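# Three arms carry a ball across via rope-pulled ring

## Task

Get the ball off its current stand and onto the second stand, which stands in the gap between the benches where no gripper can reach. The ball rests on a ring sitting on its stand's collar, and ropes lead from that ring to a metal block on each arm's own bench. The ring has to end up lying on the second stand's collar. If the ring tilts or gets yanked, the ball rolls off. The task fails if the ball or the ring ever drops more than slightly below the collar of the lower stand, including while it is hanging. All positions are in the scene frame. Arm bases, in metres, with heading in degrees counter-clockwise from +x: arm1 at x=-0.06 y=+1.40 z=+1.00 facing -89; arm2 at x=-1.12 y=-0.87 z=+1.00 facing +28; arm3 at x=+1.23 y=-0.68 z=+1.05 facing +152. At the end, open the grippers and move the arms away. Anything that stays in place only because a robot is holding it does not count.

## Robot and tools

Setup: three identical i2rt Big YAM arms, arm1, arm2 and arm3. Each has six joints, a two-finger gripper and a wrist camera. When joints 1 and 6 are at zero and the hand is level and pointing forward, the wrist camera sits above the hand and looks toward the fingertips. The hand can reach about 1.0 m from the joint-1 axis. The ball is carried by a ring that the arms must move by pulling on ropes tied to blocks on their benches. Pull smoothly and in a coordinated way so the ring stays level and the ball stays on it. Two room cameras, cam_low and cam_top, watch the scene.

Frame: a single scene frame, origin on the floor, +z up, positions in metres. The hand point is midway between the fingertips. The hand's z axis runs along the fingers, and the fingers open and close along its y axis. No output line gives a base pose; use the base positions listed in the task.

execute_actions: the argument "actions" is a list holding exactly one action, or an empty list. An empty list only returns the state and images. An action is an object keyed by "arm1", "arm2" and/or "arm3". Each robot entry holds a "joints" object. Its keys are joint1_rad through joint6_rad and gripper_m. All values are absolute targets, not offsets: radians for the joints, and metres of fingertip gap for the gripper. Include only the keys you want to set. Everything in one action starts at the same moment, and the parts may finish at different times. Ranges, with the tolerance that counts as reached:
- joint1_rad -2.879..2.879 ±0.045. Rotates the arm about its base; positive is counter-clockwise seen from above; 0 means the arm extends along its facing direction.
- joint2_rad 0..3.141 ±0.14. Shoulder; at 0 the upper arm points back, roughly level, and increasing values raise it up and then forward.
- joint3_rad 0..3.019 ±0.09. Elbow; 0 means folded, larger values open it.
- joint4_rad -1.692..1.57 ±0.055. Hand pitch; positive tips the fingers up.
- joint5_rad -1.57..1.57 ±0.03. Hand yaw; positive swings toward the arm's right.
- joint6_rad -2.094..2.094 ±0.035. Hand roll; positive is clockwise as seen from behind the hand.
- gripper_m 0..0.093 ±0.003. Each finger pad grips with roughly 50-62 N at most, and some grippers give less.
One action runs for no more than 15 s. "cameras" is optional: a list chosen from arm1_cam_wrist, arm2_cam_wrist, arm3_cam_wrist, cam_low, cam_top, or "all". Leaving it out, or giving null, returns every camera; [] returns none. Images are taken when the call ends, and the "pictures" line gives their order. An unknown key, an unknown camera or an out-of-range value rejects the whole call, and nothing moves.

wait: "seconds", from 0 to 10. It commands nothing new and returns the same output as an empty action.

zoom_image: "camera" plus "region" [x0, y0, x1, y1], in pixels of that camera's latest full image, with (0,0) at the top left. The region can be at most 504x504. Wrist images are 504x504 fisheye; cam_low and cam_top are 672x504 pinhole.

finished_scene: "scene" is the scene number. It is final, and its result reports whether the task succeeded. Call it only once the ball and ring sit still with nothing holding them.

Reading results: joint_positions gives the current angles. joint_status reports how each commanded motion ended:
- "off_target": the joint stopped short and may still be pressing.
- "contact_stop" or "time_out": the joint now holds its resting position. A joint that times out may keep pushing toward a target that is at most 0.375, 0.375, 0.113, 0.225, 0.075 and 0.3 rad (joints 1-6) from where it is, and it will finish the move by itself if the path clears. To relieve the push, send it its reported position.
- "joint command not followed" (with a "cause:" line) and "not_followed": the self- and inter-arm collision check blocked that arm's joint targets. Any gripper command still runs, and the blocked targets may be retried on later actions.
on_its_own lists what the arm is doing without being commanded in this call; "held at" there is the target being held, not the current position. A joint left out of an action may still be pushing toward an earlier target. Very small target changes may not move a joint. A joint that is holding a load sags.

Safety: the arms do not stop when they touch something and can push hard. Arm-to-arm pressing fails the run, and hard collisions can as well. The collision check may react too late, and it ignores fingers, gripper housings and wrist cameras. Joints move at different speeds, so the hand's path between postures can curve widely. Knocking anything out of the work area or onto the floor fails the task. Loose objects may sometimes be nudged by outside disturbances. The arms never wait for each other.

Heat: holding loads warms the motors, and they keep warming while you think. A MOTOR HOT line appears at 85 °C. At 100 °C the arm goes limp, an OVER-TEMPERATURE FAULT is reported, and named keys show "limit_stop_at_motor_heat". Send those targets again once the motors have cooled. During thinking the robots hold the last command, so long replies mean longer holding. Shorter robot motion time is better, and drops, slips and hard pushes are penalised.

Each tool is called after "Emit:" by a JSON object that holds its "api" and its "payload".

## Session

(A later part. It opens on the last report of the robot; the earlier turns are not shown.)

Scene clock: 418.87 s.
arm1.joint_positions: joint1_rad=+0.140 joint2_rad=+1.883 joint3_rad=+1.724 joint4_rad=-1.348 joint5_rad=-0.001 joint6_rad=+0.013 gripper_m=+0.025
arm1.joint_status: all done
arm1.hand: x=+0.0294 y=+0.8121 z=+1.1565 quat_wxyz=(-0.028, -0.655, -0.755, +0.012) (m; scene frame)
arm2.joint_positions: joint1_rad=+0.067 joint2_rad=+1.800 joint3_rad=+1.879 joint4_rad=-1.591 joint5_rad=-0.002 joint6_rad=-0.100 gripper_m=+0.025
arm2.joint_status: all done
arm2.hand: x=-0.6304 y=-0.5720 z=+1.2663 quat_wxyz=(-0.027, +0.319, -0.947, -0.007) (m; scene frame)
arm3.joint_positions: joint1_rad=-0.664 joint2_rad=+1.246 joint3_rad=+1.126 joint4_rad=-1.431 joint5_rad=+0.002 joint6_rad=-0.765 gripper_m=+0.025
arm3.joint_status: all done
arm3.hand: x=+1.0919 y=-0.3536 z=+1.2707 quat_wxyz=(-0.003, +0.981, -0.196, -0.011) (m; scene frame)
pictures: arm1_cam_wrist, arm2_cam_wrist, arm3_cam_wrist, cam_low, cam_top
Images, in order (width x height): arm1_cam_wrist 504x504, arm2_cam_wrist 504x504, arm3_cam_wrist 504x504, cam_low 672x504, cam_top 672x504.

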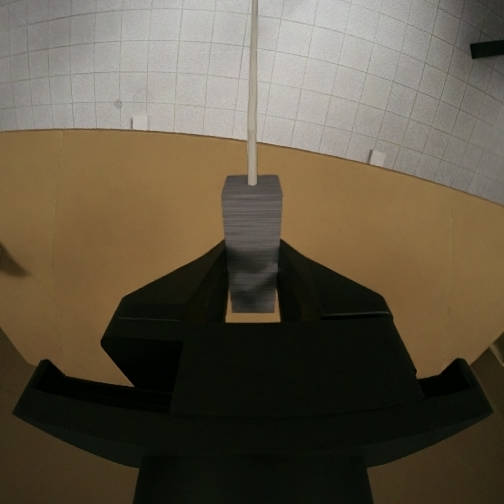

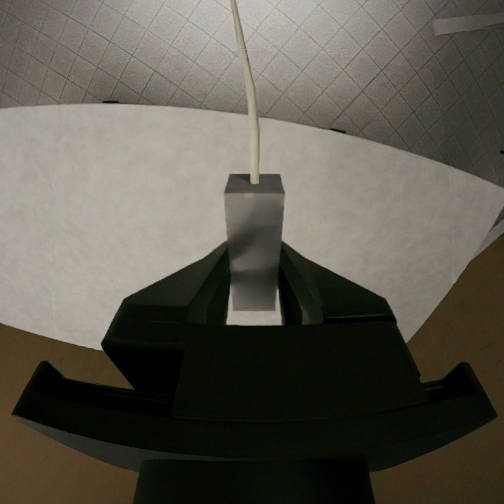

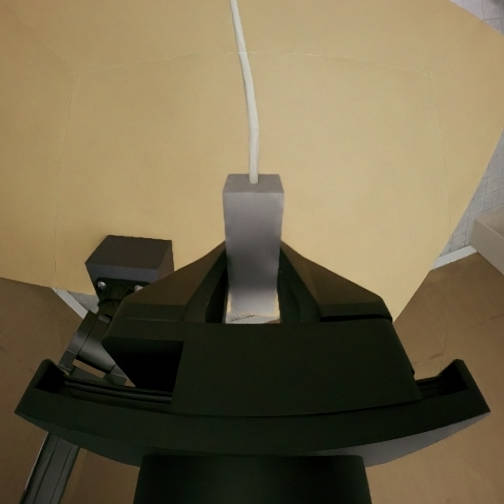

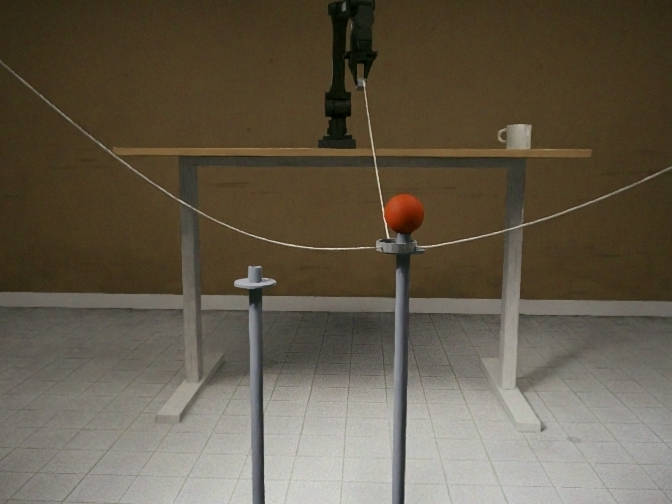

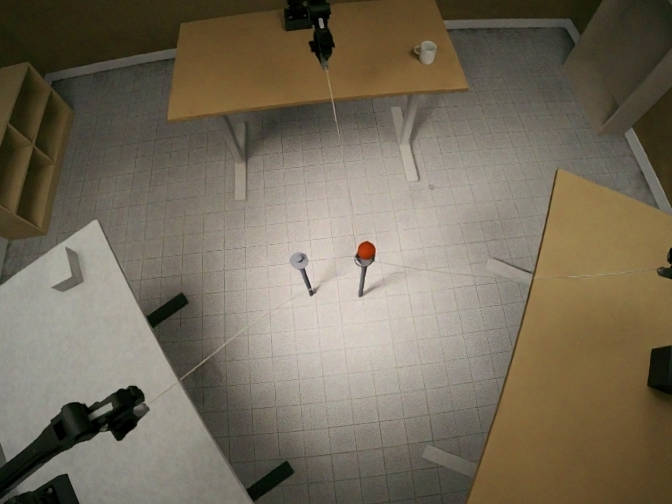

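Emit:
{"api": "execute_actions", "payload": {"actions": [], "cameras": ["cam_low", "cam_top"]}}

Emit:
{"api": "zoom_image", "payload": {"camera": "cam_low", "region": [340, 170, 470, 290]}}

Emit:
{"api": "zoom_image", "payload": {"camera": "cam_top", "region": [320, 215, 410, 290]}}

Scene clock: 426.43 s.
arm1.joint_positions: joint1_rad=+0.140 joint2_rad=+1.883 joint3_rad=+1.724 joint4_rad=-1.348 joint5_rad=-0.001 joint6_rad=+0.013 gripper_m=+0.025
arm1.joint_status: all done
arm1.hand: x=+0.0294 y=+0.8121 z=+1.1565 quat_wxyz=(-0.028, -0.655, -0.755, +0.012) (m; scene frame)
arm2.joint_positions: joint1_rad=+0.067 joint2_rad=+1.800 joint3_rad=+1.879 joint4_rad=-1.591 joint5_rad=-0.002 joint6_rad=-0.100 gripper_m=+0.025
arm2.joint_status: all done
arm2.hand: x=-0.6304 y=-0.5720 z=+1.2663 quat_wxyz=(-0.027, +0.319, -0.947, -0.007) (m; scene frame)
arm3.joint_positions: joint1_rad=-0.664 joint2_rad=+1.246 joint3_rad=+1.126 joint4_rad=-1.431 joint5_rad=+0.002 joint6_rad=-0.765 gripper_m=+0.025
arm3.joint_status: all done
arm3.hand: x=+1.0919 y=-0.3536 z=+1.2707 quat_wxyz=(-0.003, +0.981, -0.196, -0.011) (m; scene frame)
pictures: cam_low, cam_top
Images, in order (width x height): cam_low 672x504, cam_top 672x504.

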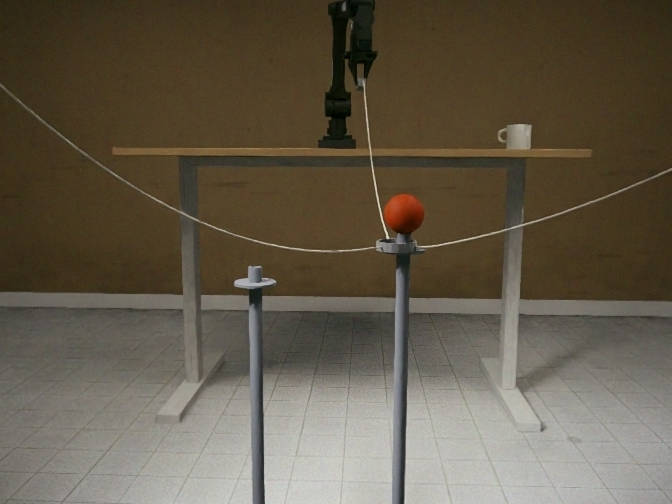

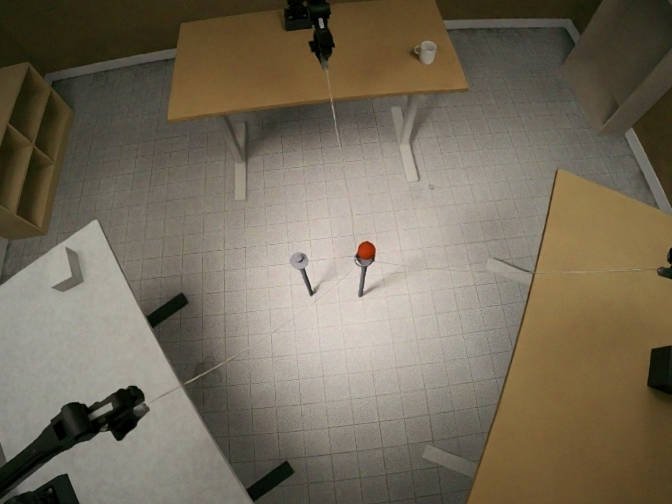

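Region (340, 170, 470, 290) of cam_low's 672x504 image, scaled by 3.877, with more detail than that image has; it fills the top 465 rows of this view, and the rest is white.

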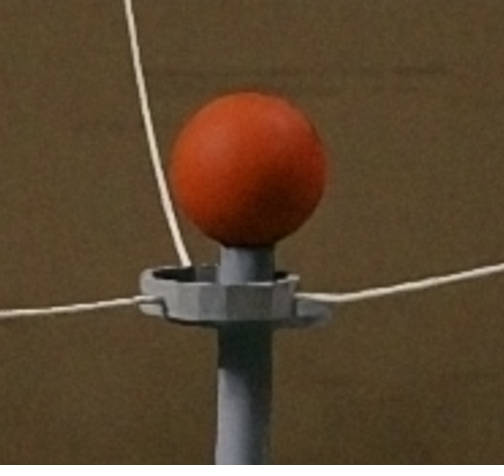

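Region (320, 215, 410, 290) of cam_top's 672x504 image, scaled by 5.600, with more detail than that image has.

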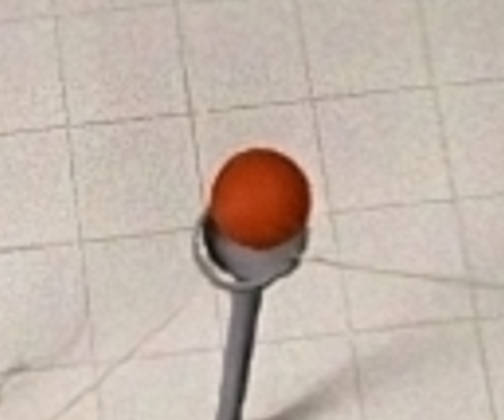

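Emit:
{"api": "zoom_image", "payload": {"camera": "cam_low", "region": [0, 70, 200, 270]}}

Emit:
{"api": "zoom_image", "payload": {"camera": "cam_low", "region": [180, 170, 400, 290]}}

Emit:
{"api": "zoom_image", "payload": {"camera": "cam_low", "region": [420, 150, 672, 270]}}

Emit:
{"api": "zoom_image", "payload": {"camera": "cam_low", "region": [330, 60, 430, 260]}}

Region (0, 70, 200, 270) of cam_low's 672x504 image, scaled by 2.520, with more detail than that image has.

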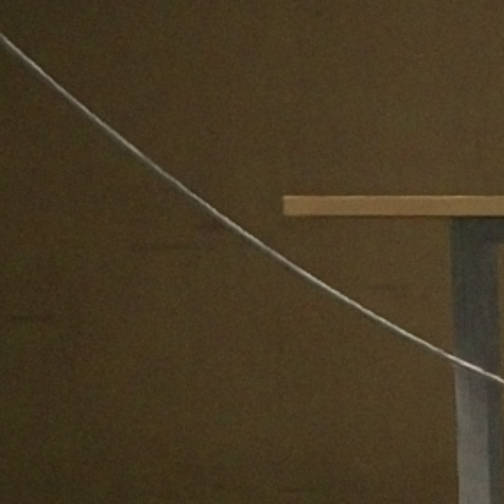

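Region (180, 170, 400, 290) of cam_low's 672x504 image, scaled by 2.291, with more detail than that image has; it fills the top 275 rows of this view, and the rest is white.

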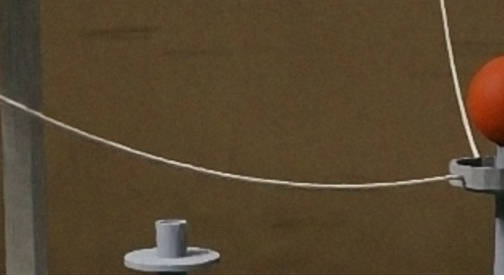

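Region (420, 150, 672, 270) of cam_low's 672x504 image, scaled by 2.000, with more detail than that image has; it fills the top 240 rows of this view, and the rest is white.

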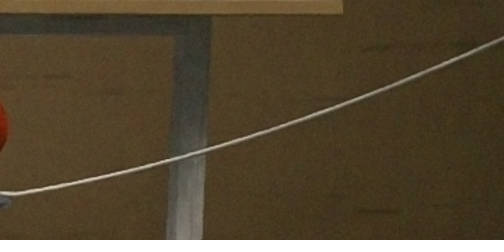

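Region (330, 60, 430, 260) of cam_low's 672x504 image, scaled by 2.520, with more detail than that image has.

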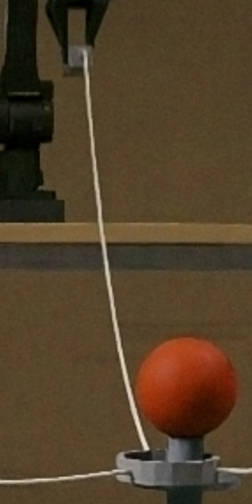

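Emit:
{"api": "execute_actions", "payload": {"actions": [{"arm1":{"joints":{"joint4_rad":-1.531}},"arm2":{"joints":{"joint1_rad":0.080,"joint2_rad":1.688,"joint3_rad":1.733}},"arm3":{"joints":{"joint1_rad":-0.716,"joint2_rad":1.190,"joint4_rad":-1.487,"joint6_rad":-0.829}}}], "cameras": ["cam_low", "cam_top"]}}

Emit:
{"api": "execute_actions", "payload": {"actions": [], "cameras": ["cam_low", "cam_top"]}}

Emit:
{"api": "zoom_image", "payload": {"camera": "cam_low", "region": [340, 170, 470, 290]}}

Emit:
{"api": "zoom_image", "payload": {"camera": "cam_top", "region": [320, 215, 410, 290]}}

Scene clock: 543.23 s.
arm1.joint_positions: joint1_rad=+0.140 joint2_rad=+1.883 joint3_rad=+1.724 joint4_rad=-1.510 joint5_rad=-0.001 joint6_rad=+0.013 gripper_m=+0.025
arm1.joint_status: all done
arm1.hand: x=+0.0232 y=+0.8516 z=+1.1575 quat_wxyz=(+0.035, -0.654, -0.755, -0.040) (m; scene frame)
arm2.joint_positions: joint1_rad=+0.074 joint2_rad=+1.689 joint3_rad=+1.743 joint4_rad=-1.592 joint5_rad=-0.002 joint6_rad=-0.100 gripper_m=+0.025
arm2.joint_status: all done
arm2.hand: x=-0.6717 y=-0.5928 z=+1.2714 quat_wxyz=(-0.014, +0.322, -0.947, -0.004) (m; scene frame)
arm3.joint_positions: joint1_rad=-0.706 joint2_rad=+1.209 joint3_rad=+1.126 joint4_rad=-1.476 joint5_rad=-0.001 joint6_rad=-0.820 gripper_m=+0.025
arm3.joint_status: all done
arm3.hand: x=+1.1102 y=-0.3618 z=+1.2821 quat_wxyz=(+0.001, +0.982, -0.189, -0.009) (m; scene frame)
pictures: cam_low, cam_top
Images, in order (width x height): cam_low 672x504, cam_top 672x504.

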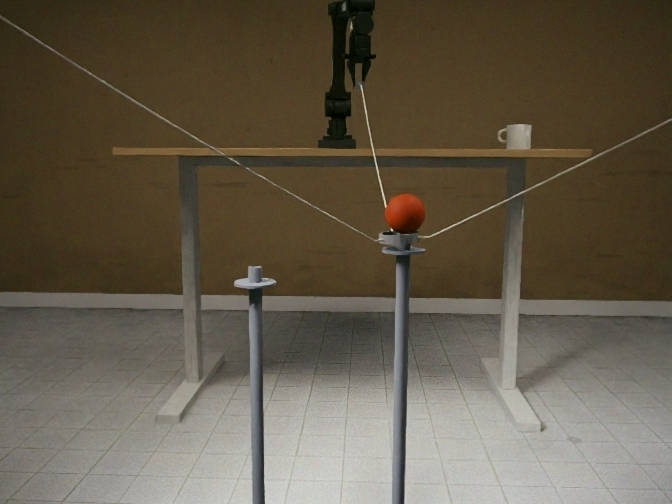

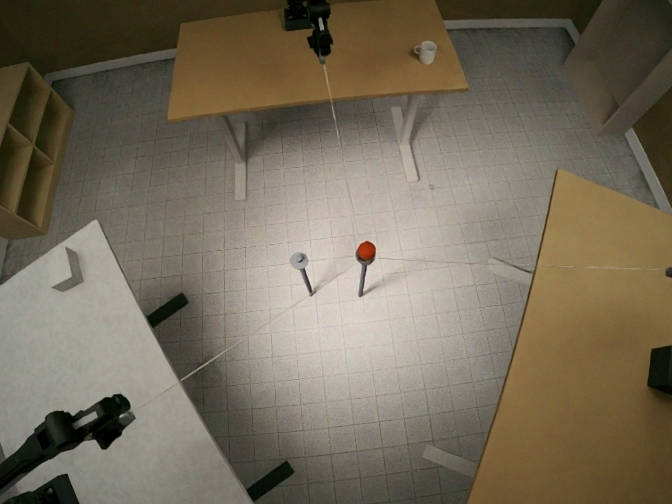

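Scene clock: 543.23 s.
arm1.joint_positions: joint1_rad=+0.140 joint2_rad=+1.883 joint3_rad=+1.724 joint4_rad=-1.510 joint5_rad=-0.001 joint6_rad=+0.013 gripper_m=+0.025
arm1.joint_status: all done
arm1.hand: x=+0.0232 y=+0.8516 z=+1.1575 quat_wxyz=(+0.035, -0.654, -0.755, -0.040) (m; scene frame)
arm2.joint_positions: joint1_rad=+0.074 joint2_rad=+1.689 joint3_rad=+1.743 joint4_rad=-1.592 joint5_rad=-0.002 joint6_rad=-0.100 gripper_m=+0.025
arm2.joint_status: all done
arm2.hand: x=-0.6717 y=-0.5928 z=+1.2714 quat_wxyz=(-0.014, +0.322, -0.947, -0.004) (m; scene frame)
arm3.joint_positions: joint1_rad=-0.706 joint2_rad=+1.209 joint3_rad=+1.126 joint4_rad=-1.476 joint5_rad=-0.001 joint6_rad=-0.820 gripper_m=+0.025
arm3.joint_status: all done
arm3.hand: x=+1.1102 y=-0.3618 z=+1.2821 quat_wxyz=(+0.001, +0.982, -0.189, -0.009) (m; scene frame)
pictures: cam_low, cam_top
Images, in order (width x height): cam_low 672x504, cam_top 672x504.

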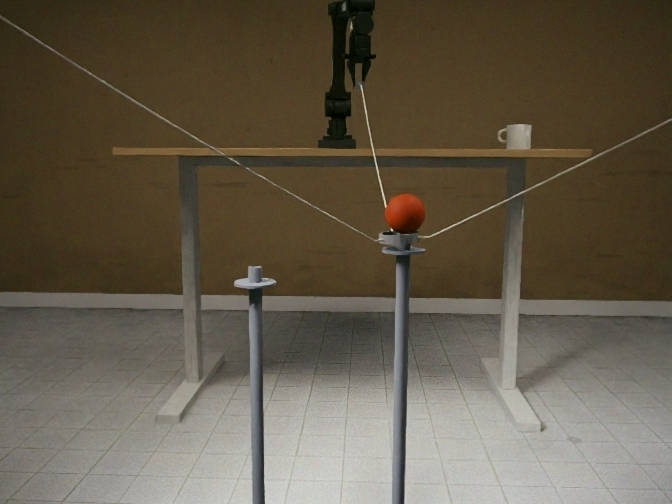

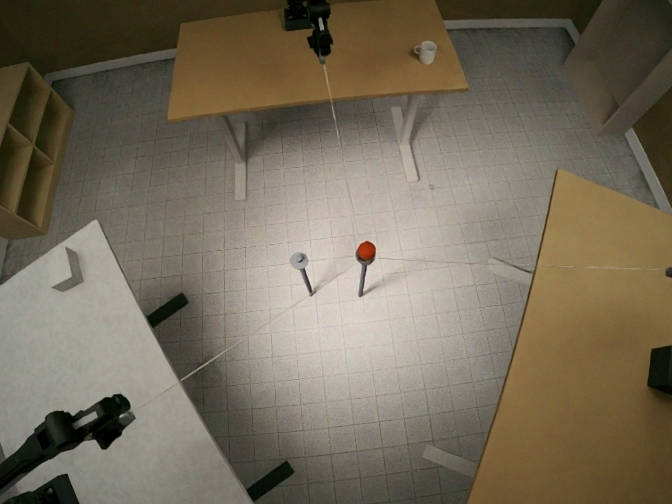

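Region (340, 170, 470, 290) of cam_low's 672x504 image, scaled by 3.877, with more detail than that image has; it fills the top 465 rows of this view, and the rest is white.

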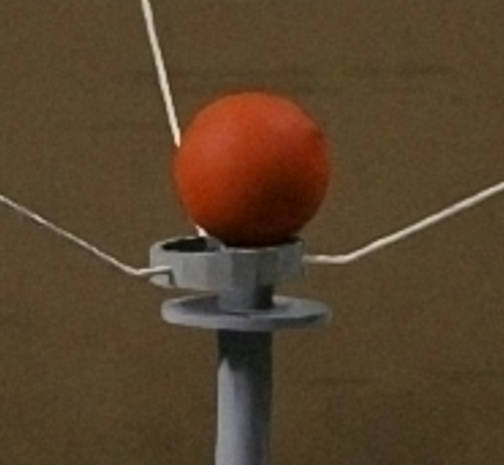

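Region (320, 215, 410, 290) of cam_top's 672x504 image, scaled by 5.600, with more detail than that image has.

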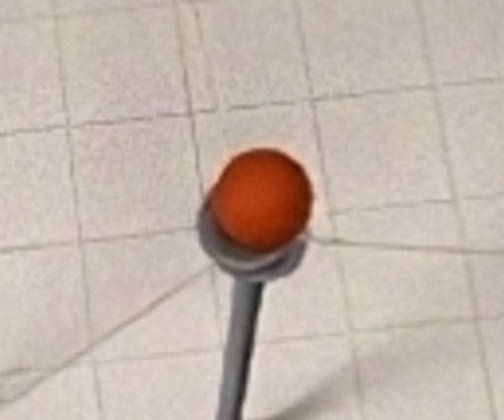

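Emit:
{"api": "execute_actions", "payload": {"actions": [], "cameras": ["cam_low", "cam_top"]}}

Emit:
{"api": "zoom_image", "payload": {"camera": "cam_low", "region": [340, 170, 470, 290]}}

Emit:
{"api": "zoom_image", "payload": {"camera": "cam_top", "region": [320, 215, 410, 290]}}

Scene clock: 555.27 s.
arm1.joint_positions: joint1_rad=+0.140 joint2_rad=+1.883 joint3_rad=+1.724 joint4_rad=-1.510 joint5_rad=-0.001 joint6_rad=+0.013 gripper_m=+0.025
arm1.joint_status: all done
arm1.hand: x=+0.0232 y=+0.8516 z=+1.1575 quat_wxyz=(+0.035, -0.654, -0.755, -0.040) (m; scene frame)
arm2.joint_positions: joint1_rad=+0.074 joint2_rad=+1.689 joint3_rad=+1.743 joint4_rad=-1.592 joint5_rad=-0.002 joint6_rad=-0.100 gripper_m=+0.025
arm2.joint_status: all done
arm2.hand: x=-0.6717 y=-0.5928 z=+1.2714 quat_wxyz=(-0.014, +0.322, -0.947, -0.004) (m; scene frame)
arm3.joint_positions: joint1_rad=-0.706 joint2_rad=+1.209 joint3_rad=+1.126 joint4_rad=-1.476 joint5_rad=-0.001 joint6_rad=-0.820 gripper_m=+0.025
arm3.joint_status: all done
arm3.hand: x=+1.1102 y=-0.3618 z=+1.2821 quat_wxyz=(+0.001, +0.982, -0.189, -0.009) (m; scene frame)
pictures: cam_low, cam_top
Images, in order (width x height): cam_low 672x504, cam_top 672x504.

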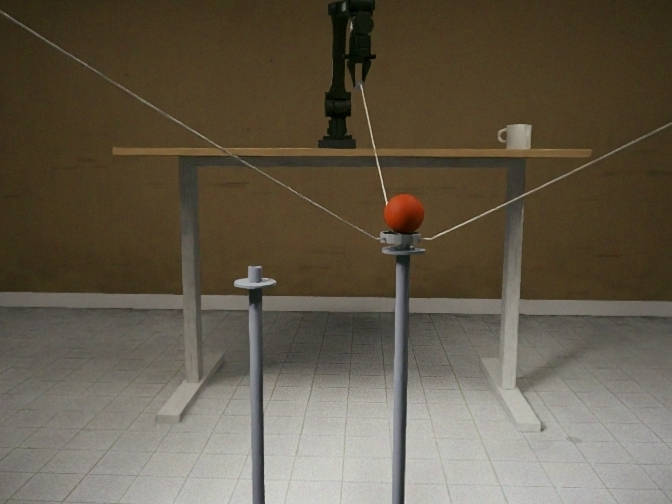

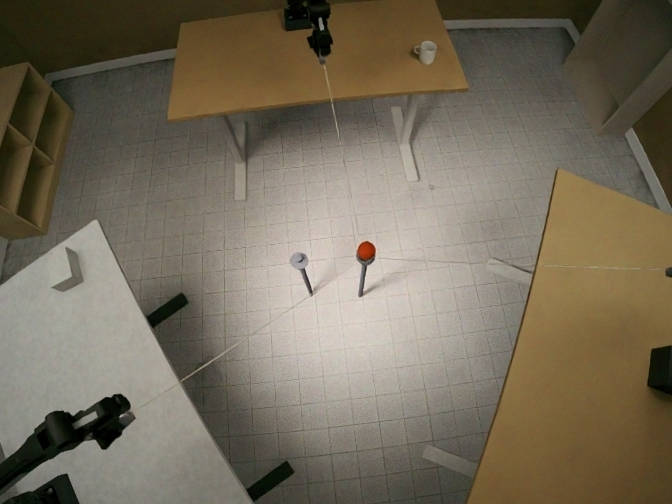

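Region (340, 170, 470, 290) of cam_low's 672x504 image, scaled by 3.877, with more detail than that image has; it fills the top 465 rows of this view, and the rest is white.

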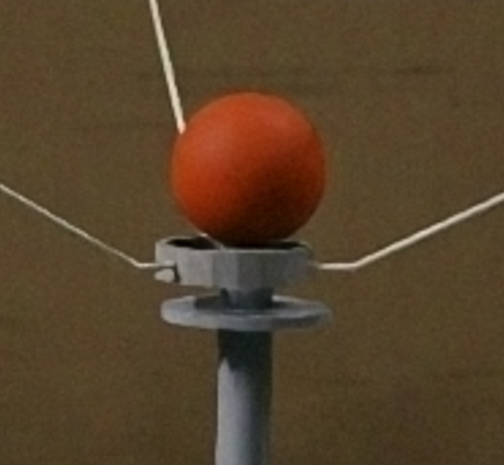

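Region (320, 215, 410, 290) of cam_top's 672x504 image, scaled by 5.600, with more detail than that image has.

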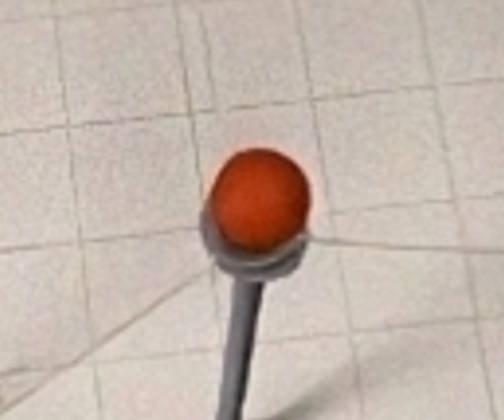

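Emit:
{"api": "zoom_image", "payload": {"camera": "cam_top", "region": [348, 236, 384, 272]}}

Emit:
{"api": "zoom_image", "payload": {"camera": "cam_low", "region": [370, 215, 440, 265]}}

Region (348, 236, 384, 272) of cam_top's 672x504 image, scaled by 14.000, with more detail than that image has.

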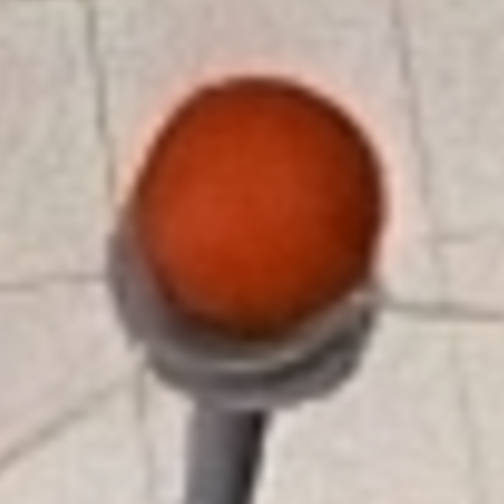

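Region (370, 215, 440, 265) of cam_low's 672x504 image, scaled by 7.200, with more detail than that image has; it fills the top 360 rows of this view, and the rest is white.

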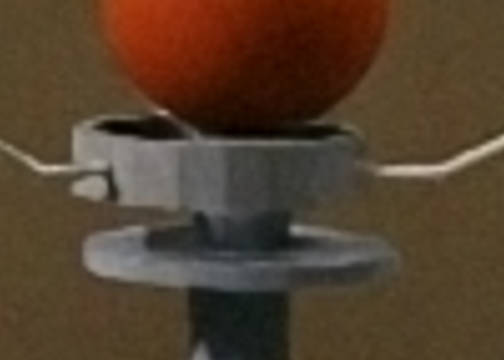

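Emit:
{"api": "execute_actions", "payload": {"actions": [{"arm1":{"joints":{"joint1_rad":0.162,"joint2_rad":1.821,"joint4_rad":-1.482}},"arm2":{"joints":{"joint1_rad":0.057,"joint2_rad":1.640,"joint4_rad":-1.547}},"arm3":{"joints":{"joint1_rad":-0.729,"joint2_rad":1.130}}}], "cameras": ["cam_low", "cam_top"]}}

Emit:
{"api": "zoom_image", "payload": {"camera": "cam_low", "region": [340, 170, 470, 290]}}

Scene clock: 621.07 s.
arm1.joint_positions: joint1_rad=+0.148 joint2_rad=+1.863 joint3_rad=+1.724 joint4_rad=-1.490 joint5_rad=-0.001 joint6_rad=+0.013 gripper_m=+0.025
arm1.joint_status: all done
arm1.hand: x=+0.0281 y=+0.8480 z=+1.1678 quat_wxyz=(+0.019, -0.651, -0.758, -0.027) (m; scene frame)
arm2.joint_positions: joint1_rad=+0.063 joint2_rad=+1.653 joint3_rad=+1.740 joint4_rad=-1.550 joint5_rad=-0.002 joint6_rad=-0.100 gripper_m=+0.025
arm2.joint_status: all done
arm2.hand: x=-0.6647 y=-0.5955 z=+1.2893 quat_wxyz=(-0.051, +0.316, -0.947, -0.012) (m; scene frame)
arm3.joint_positions: joint1_rad=-0.712 joint2_rad=+1.143 joint3_rad=+1.126 joint4_rad=-1.476 joint5_rad=-0.001 joint6_rad=-0.821 gripper_m=+0.025
arm3.joint_status: all done
arm3.hand: x=+1.1151 y=-0.3677 z=+1.3028 quat_wxyz=(-0.027, +0.981, -0.192, -0.027) (m; scene frame)
pictures: cam_low, cam_top
Images, in order (width x height): cam_low 672x504, cam_top 672x504.

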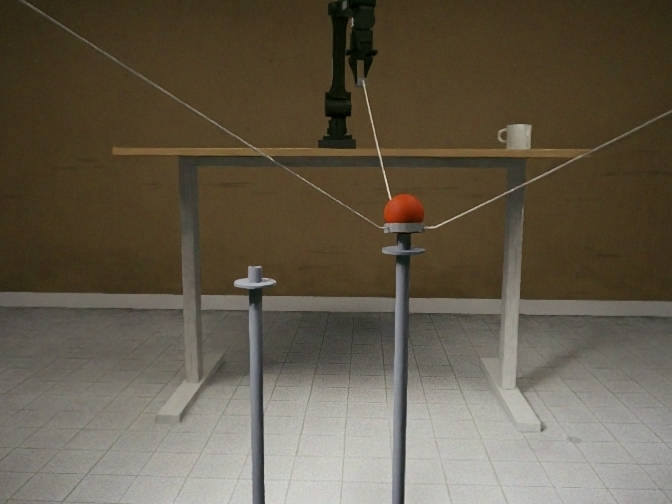

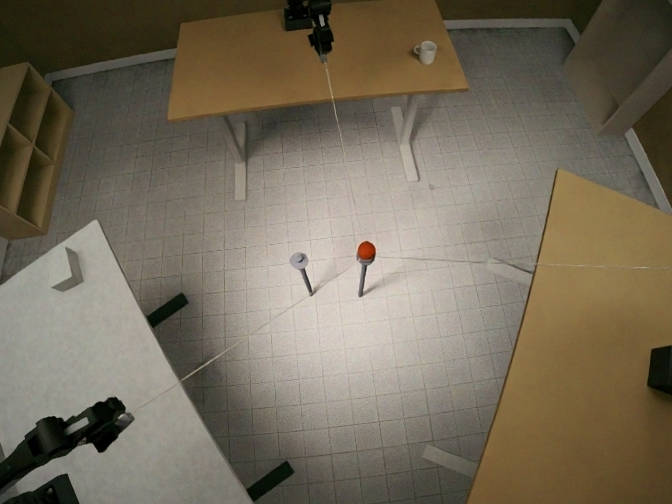

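Region (340, 170, 470, 290) of cam_low's 672x504 image, scaled by 3.877, with more detail than that image has; it fills the top 465 rows of this view, and the rest is white.

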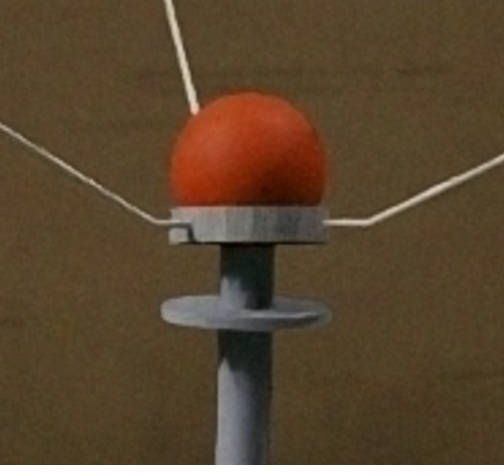

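Emit:
{"api": "execute_actions", "payload": {"actions": [{"arm1":{"joints":{"joint2_rad":1.763}},"arm2":{"joints":{"joint2_rad":1.593,"joint4_rad":-1.513}},"arm3":{"joints":{"joint2_rad":1.059,"joint4_rad":-1.419}}}], "cameras": ["cam_low", "cam_top"]}}

Emit:
{"api": "zoom_image", "payload": {"camera": "cam_low", "region": [340, 170, 470, 290]}}

Scene clock: 659.67 s.
arm1.joint_positions: joint1_rad=+0.148 joint2_rad=+1.796 joint3_rad=+1.724 joint4_rad=-1.485 joint5_rad=-0.001 joint6_rad=+0.013 gripper_m=+0.025
arm1.joint_status: all done
arm1.hand: x=+0.0271 y=+0.8506 z=+1.2036 quat_wxyz=(-0.008, -0.652, -0.758, -0.004) (m; scene frame)
arm2.joint_positions: joint1_rad=+0.063 joint2_rad=+1.610 joint3_rad=+1.740 joint4_rad=-1.513 joint5_rad=-0.002 joint6_rad=-0.100 gripper_m=+0.025
arm2.joint_status: all done
arm2.hand: x=-0.6632 y=-0.5946 z=+1.3121 quat_wxyz=(-0.090, +0.315, -0.944, -0.021) (m; scene frame)
arm3.joint_positions: joint1_rad=-0.712 joint2_rad=+1.076 joint3_rad=+1.123 joint4_rad=-1.428 joint5_rad=-0.003 joint6_rad=-0.822 gripper_m=+0.025
arm3.joint_status: all done
arm3.hand: x=+1.1143 y=-0.3657 z=+1.3236 quat_wxyz=(-0.074, +0.977, -0.191, -0.057) (m; scene frame)
pictures: cam_low, cam_top
Images, in order (width x height): cam_low 672x504, cam_top 672x504.

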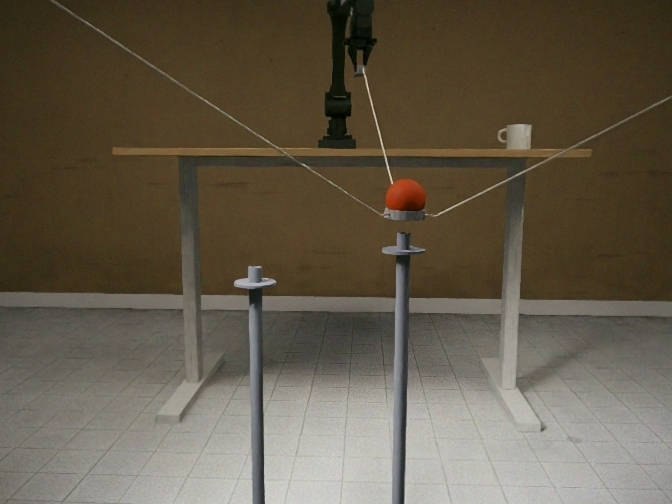

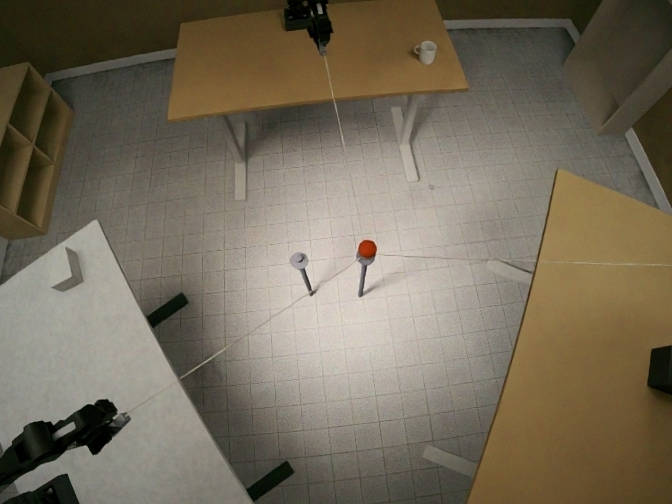

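Region (340, 170, 470, 290) of cam_low's 672x504 image, scaled by 3.877, with more detail than that image has; it fills the top 465 rows of this view, and the rest is white.

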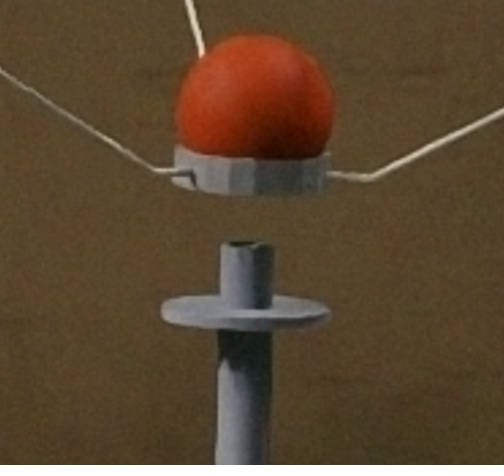

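Emit:
{"api": "execute_actions", "payload": {"actions": [], "cameras": ["cam_low", "cam_top"]}}

Emit:
{"api": "zoom_image", "payload": {"camera": "cam_low", "region": [340, 170, 470, 290]}}

Emit:
{"api": "zoom_image", "payload": {"camera": "cam_top", "region": [348, 236, 384, 272]}}

Scene clock: 736.17 s.
arm1.joint_positions: joint1_rad=+0.148 joint2_rad=+1.796 joint3_rad=+1.724 joint4_rad=-1.485 joint5_rad=-0.001 joint6_rad=+0.013 gripper_m=+0.025
arm1.joint_status: all done
arm1.hand: x=+0.0271 y=+0.8506 z=+1.2036 quat_wxyz=(-0.008, -0.652, -0.758, -0.004) (m; scene frame)
arm2.joint_positions: joint1_rad=+0.063 joint2_rad=+1.610 joint3_rad=+1.740 joint4_rad=-1.513 joint5_rad=-0.002 joint6_rad=-0.100 gripper_m=+0.025
arm2.joint_status: all done
arm2.hand: x=-0.6632 y=-0.5946 z=+1.3121 quat_wxyz=(-0.090, +0.315, -0.944, -0.021) (m; scene frame)
arm3.joint_positions: joint1_rad=-0.712 joint2_rad=+1.076 joint3_rad=+1.123 joint4_rad=-1.428 joint5_rad=-0.003 joint6_rad=-0.822 gripper_m=+0.025
arm3.joint_status: all done
arm3.hand: x=+1.1143 y=-0.3657 z=+1.3236 quat_wxyz=(-0.074, +0.977, -0.191, -0.057) (m; scene frame)
pictures: cam_low, cam_top
Images, in order (width x height): cam_low 672x504, cam_top 672x504.

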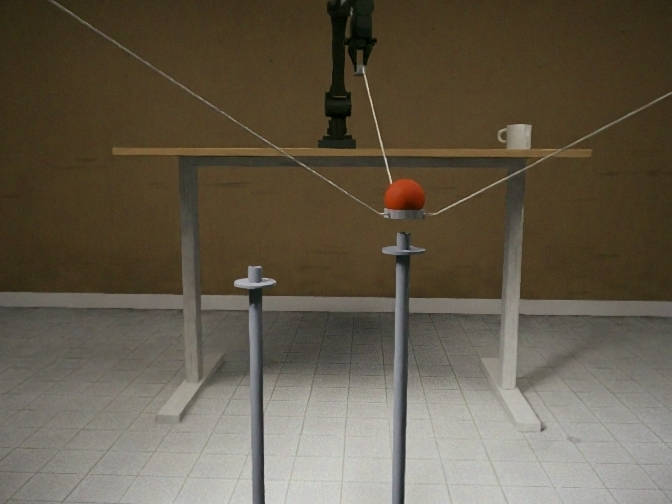

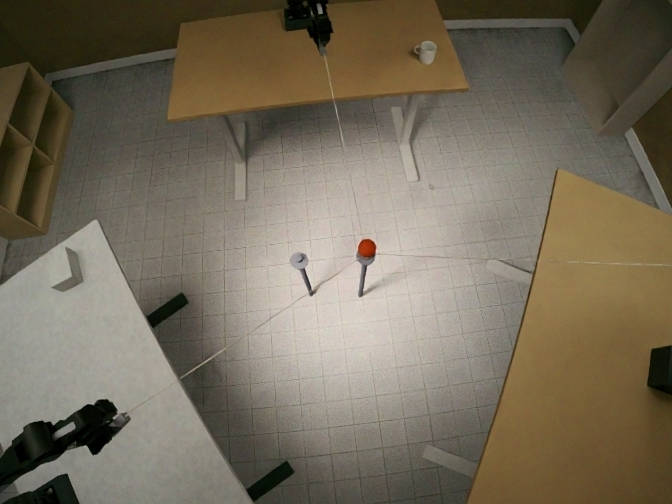

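Region (340, 170, 470, 290) of cam_low's 672x504 image, scaled by 3.877, with more detail than that image has; it fills the top 465 rows of this view, and the rest is white.

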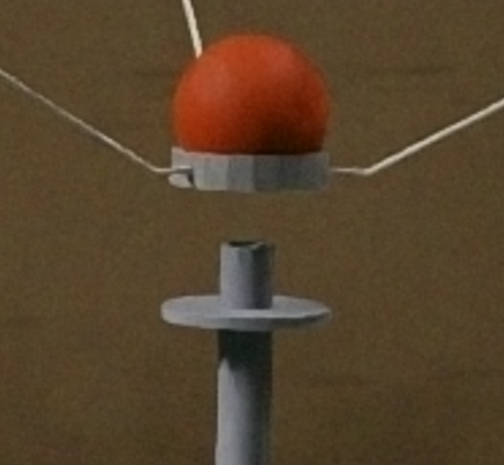

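Region (348, 236, 384, 272) of cam_top's 672x504 image, scaled by 14.000, with more detail than that image has.

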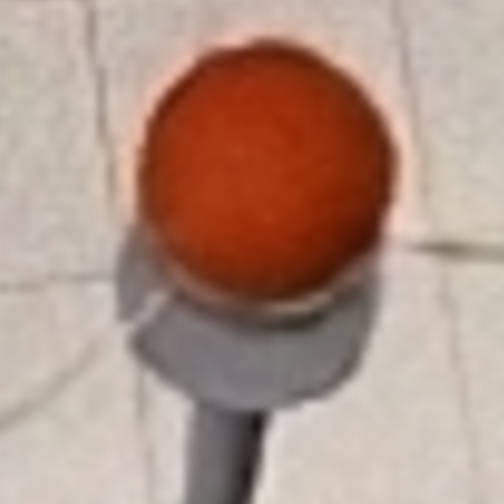

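Emit:
{"api": "execute_actions", "payload": {"actions": [{"arm1":{"joints":{"joint1_rad":0.052,"joint4_rad":-1.553,"joint6_rad":-0.087}},"arm2":{"joints":{"joint1_rad":0.130,"joint2_rad":1.508,"joint3_rad":1.613,"joint6_rad":-0.026}},"arm3":{"joints":{"joint1_rad":-0.585,"joint2_rad":1.165,"joint3_rad":1.233,"joint6_rad":-0.688}}}], "cameras": ["cam_low"]}}

Emit:
{"api": "zoom_image", "payload": {"camera": "cam_low", "region": [300, 160, 450, 280]}}

Scene clock: 788.37 s.
arm1.joint_positions: joint1_rad=+0.043 joint2_rad=+1.796 joint3_rad=+1.724 joint4_rad=-1.530 joint5_rad=+0.000 joint6_rad=-0.078 gripper_m=+0.025
arm1.joint_status: all done
arm1.hand: x=-0.0313 y=+0.8551 z=+1.2029 quat_wxyz=(+0.008, -0.657, -0.754, -0.019) (m; scene frame)
arm2.joint_positions: joint1_rad=+0.137 joint2_rad=+1.526 joint3_rad=+1.622 joint4_rad=-1.508 joint5_rad=-0.002 joint6_rad=-0.033 gripper_m=+0.025
arm2.joint_status: all done
arm2.hand: x=-0.7153 y=-0.5834 z=+1.3037 quat_wxyz=(-0.074, +0.319, -0.944, -0.023) (m; scene frame)
arm3.joint_positions: joint1_rad=-0.580 joint2_rad=+1.182 joint3_rad=+1.177 joint4_rad=-1.421 joint5_rad=-0.006 joint6_rad=-0.699 gripper_m=+0.025
arm3.joint_status: all done
arm3.hand: x=+1.0605 y=-0.3589 z=+1.3129 quat_wxyz=(-0.048, +0.980, -0.187, -0.053) (m; scene frame)
pictures: cam_low
Images, in order (width x height): cam_low 672x504.

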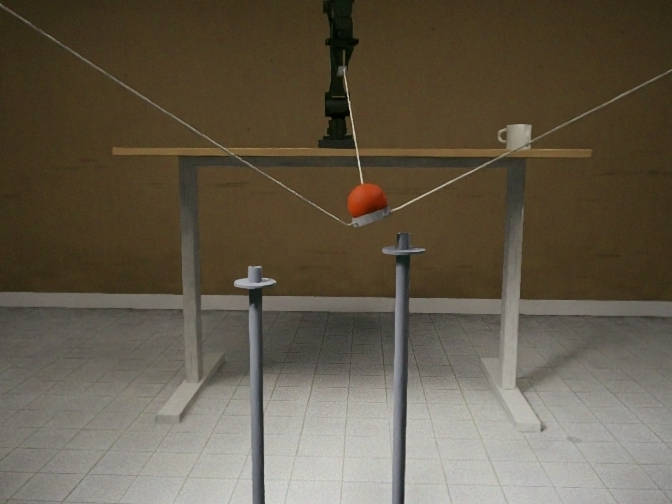

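Region (300, 160, 450, 280) of cam_low's 672x504 image, scaled by 3.360, with more detail than that image has; it fills the top 403 rows of this view, and the rest is white.

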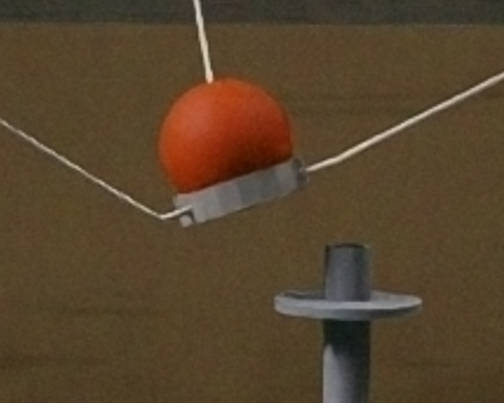

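Emit:
{"api": "execute_actions", "payload": {"actions": [{"arm1":{"joints":{"joint1_rad":-0.033,"joint2_rad":1.818,"joint4_rad":-1.597,"joint6_rad":-0.170}},"arm2":{"joints":{"joint1_rad":0.201,"joint2_rad":1.410,"joint3_rad":1.499,"joint6_rad":0.027}},"arm3":{"joints":{"joint1_rad":-0.482,"joint2_rad":1.267,"joint3_rad":1.313,"joint6_rad":-0.572}}}], "cameras": ["cam_low"]}}

Emit:
{"api": "zoom_image", "payload": {"camera": "cam_low", "region": [230, 160, 430, 300]}}

Scene clock: 831.80 s.
arm1.joint_positions: joint1_rad=-0.036 joint2_rad=+1.833 joint3_rad=+1.724 joint4_rad=-1.570 joint5_rad=+0.000 joint6_rad=-0.160 gripper_m=+0.025
arm1.joint_status: all done
arm1.hand: x=-0.0744 y=+0.8617 z=+1.1837 quat_wxyz=(+0.032, -0.654, -0.754, -0.050) (m; scene frame)
arm2.joint_positions: joint1_rad=+0.207 joint2_rad=+1.422 joint3_rad=+1.507 joint4_rad=-1.506 joint5_rad=-0.002 joint6_rad=+0.020 gripper_m=+0.025
arm2.joint_status: all done
arm2.hand: x=-0.7684 y=-0.5826 z=+1.3027 quat_wxyz=(-0.068, +0.327, -0.942, -0.026) (m; scene frame)
arm3.joint_positions: joint1_rad=-0.477 joint2_rad=+1.281 joint3_rad=+1.265 joint4_rad=-1.419 joint5_rad=-0.004 joint6_rad=-0.583 gripper_m=+0.025
arm3.joint_status: all done
arm3.hand: x=+1.0095 y=-0.3487 z=+1.3149 quat_wxyz=(-0.040, +0.979, -0.193, -0.055) (m; scene frame)
pictures: cam_low
Images, in order (width x height): cam_low 672x504.

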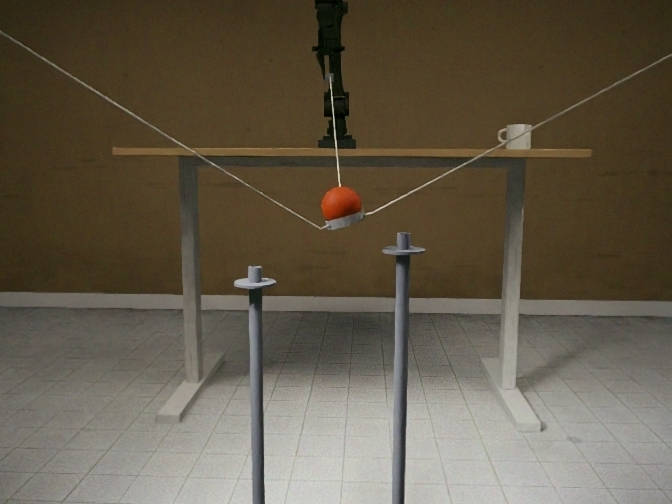

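Region (230, 160, 430, 300) of cam_low's 672x504 image, scaled by 2.520, with more detail than that image has; it fills the top 353 rows of this view, and the rest is white.

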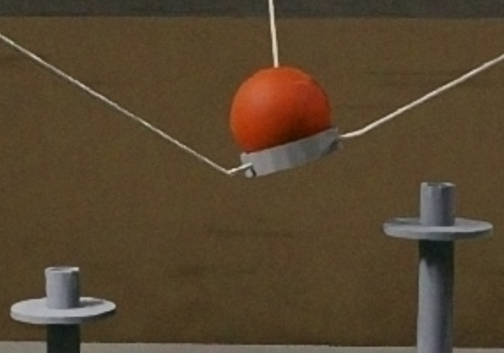

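Emit:
{"api": "execute_actions", "payload": {"actions": [{"arm1":{"joints":{"joint1_rad":-0.133,"joint4_rad":-1.617,"joint6_rad":-0.268}},"arm2":{"joints":{"joint1_rad":0.292,"joint2_rad":1.341,"joint3_rad":1.393,"joint6_rad":0.118}},"arm3":{"joints":{"joint1_rad":-0.386,"joint2_rad":1.391,"joint3_rad":1.390,"joint6_rad":-0.474}}}], "cameras": ["cam_low"]}}

Emit:
{"api": "zoom_image", "payload": {"camera": "cam_low", "region": [230, 160, 430, 300]}}

Scene clock: 877.27 s.
arm1.joint_positions: joint1_rad=-0.139 joint2_rad=+1.833 joint3_rad=+1.724 joint4_rad=-1.589 joint5_rad=-0.001 joint6_rad=-0.258 gripper_m=+0.025
arm1.joint_status: all done
arm1.hand: x=-0.1291 y=+0.8705 z=+1.1836 quat_wxyz=(+0.033, -0.656, -0.752, -0.061) (m; scene frame)
arm2.joint_positions: joint1_rad=+0.298 joint2_rad=+1.361 joint3_rad=+1.401 joint4_rad=-1.505 joint5_rad=-0.001 joint6_rad=+0.111 gripper_m=+0.025
arm2.joint_status: all done
arm2.hand: x=-0.8193 y=-0.5759 z=+1.2844 quat_wxyz=(-0.046, +0.327, -0.943, -0.023) (m; scene frame)
arm3.joint_positions: joint1_rad=-0.381 joint2_rad=+1.413 joint3_rad=+1.345 joint4_rad=-1.418 joint5_rad=-0.004 joint6_rad=-0.484 gripper_m=+0.025
arm3.joint_status: all done
arm3.hand: x=+0.9550 y=-0.3432 z=+1.2969 quat_wxyz=(-0.019, +0.980, -0.194, -0.040) (m; scene frame)
pictures: cam_low
Images, in order (width x height): cam_low 672x504.

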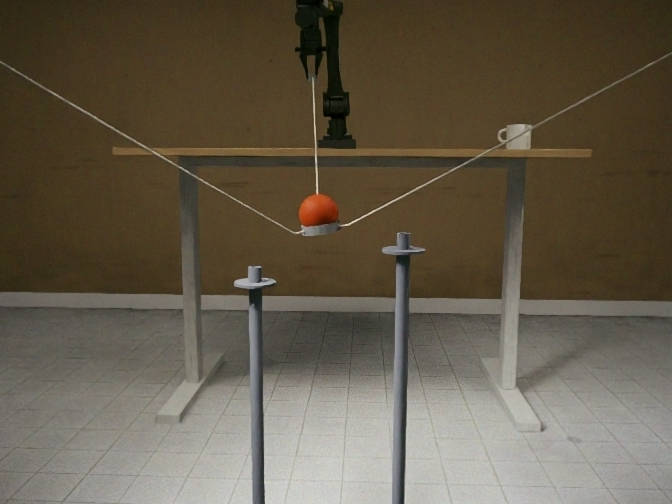

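Region (230, 160, 430, 300) of cam_low's 672x504 image, scaled by 2.520, with more detail than that image has; it fills the top 353 rows of this view, and the rest is white.

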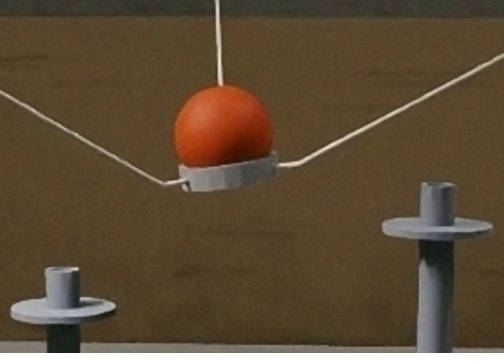

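Emit:
{"api": "execute_actions", "payload": {"actions": [{"arm1":{"joints":{"joint1_rad":-0.232,"joint2_rad":1.863,"joint6_rad":-0.367}},"arm2":{"joints":{"joint1_rad":0.401,"joint2_rad":1.282,"joint3_rad":1.297,"joint6_rad":0.227}},"arm3":{"joints":{"joint1_rad":-0.309,"joint2_rad":1.519,"joint3_rad":1.480,"joint6_rad":-0.398}}}], "cameras": ["cam_low"]}}

Emit:
{"api": "zoom_image", "payload": {"camera": "cam_low", "region": [200, 170, 400, 310]}}

Scene clock: 918.83 s.
arm1.joint_positions: joint1_rad=-0.236 joint2_rad=+1.881 joint3_rad=+1.724 joint4_rad=-1.589 joint5_rad=-0.001 joint6_rad=-0.357 gripper_m=+0.025
arm1.joint_status: all done
arm1.hand: x=-0.1799 y=+0.8772 z=+1.1582 quat_wxyz=(+0.039, -0.654, -0.751, -0.086) (m; scene frame)
arm2.joint_positions: joint1_rad=+0.406 joint2_rad=+1.298 joint3_rad=+1.306 joint4_rad=-1.504 joint5_rad=+0.000 joint6_rad=+0.220 gripper_m=+0.025
arm2.joint_status: all done
arm2.hand: x=-0.8725 y=-0.5702 z=+1.2699 quat_wxyz=(-0.030, +0.327, -0.944, -0.019) (m; scene frame)
arm3.joint_positions: joint1_rad=-0.305 joint2_rad=+1.540 joint3_rad=+1.437 joint4_rad=-1.417 joint5_rad=-0.003 joint6_rad=-0.408 gripper_m=+0.025
arm3.joint_status: all done
arm3.hand: x=+0.9034 y=-0.3370 z=+1.2795 quat_wxyz=(-0.007, +0.980, -0.195, -0.027) (m; scene frame)
pictures: cam_low
Images, in order (width x height): cam_low 672x504.

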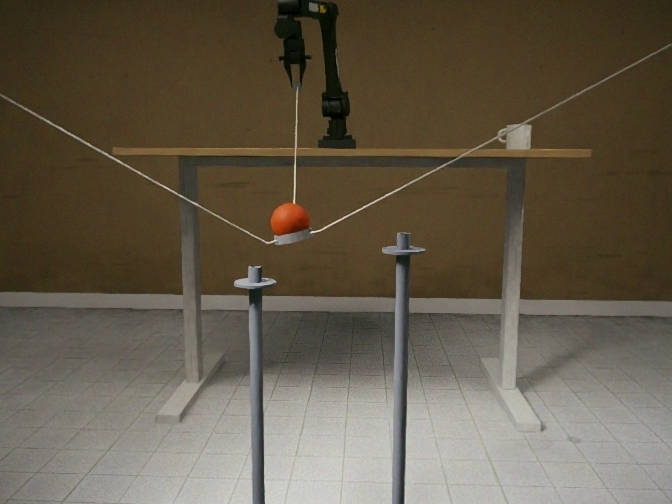

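Region (200, 170, 400, 310) of cam_low's 672x504 image, scaled by 2.520, with more detail than that image has; it fills the top 353 rows of this view, and the rest is white.

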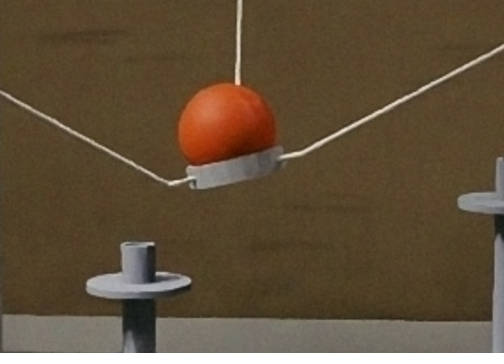

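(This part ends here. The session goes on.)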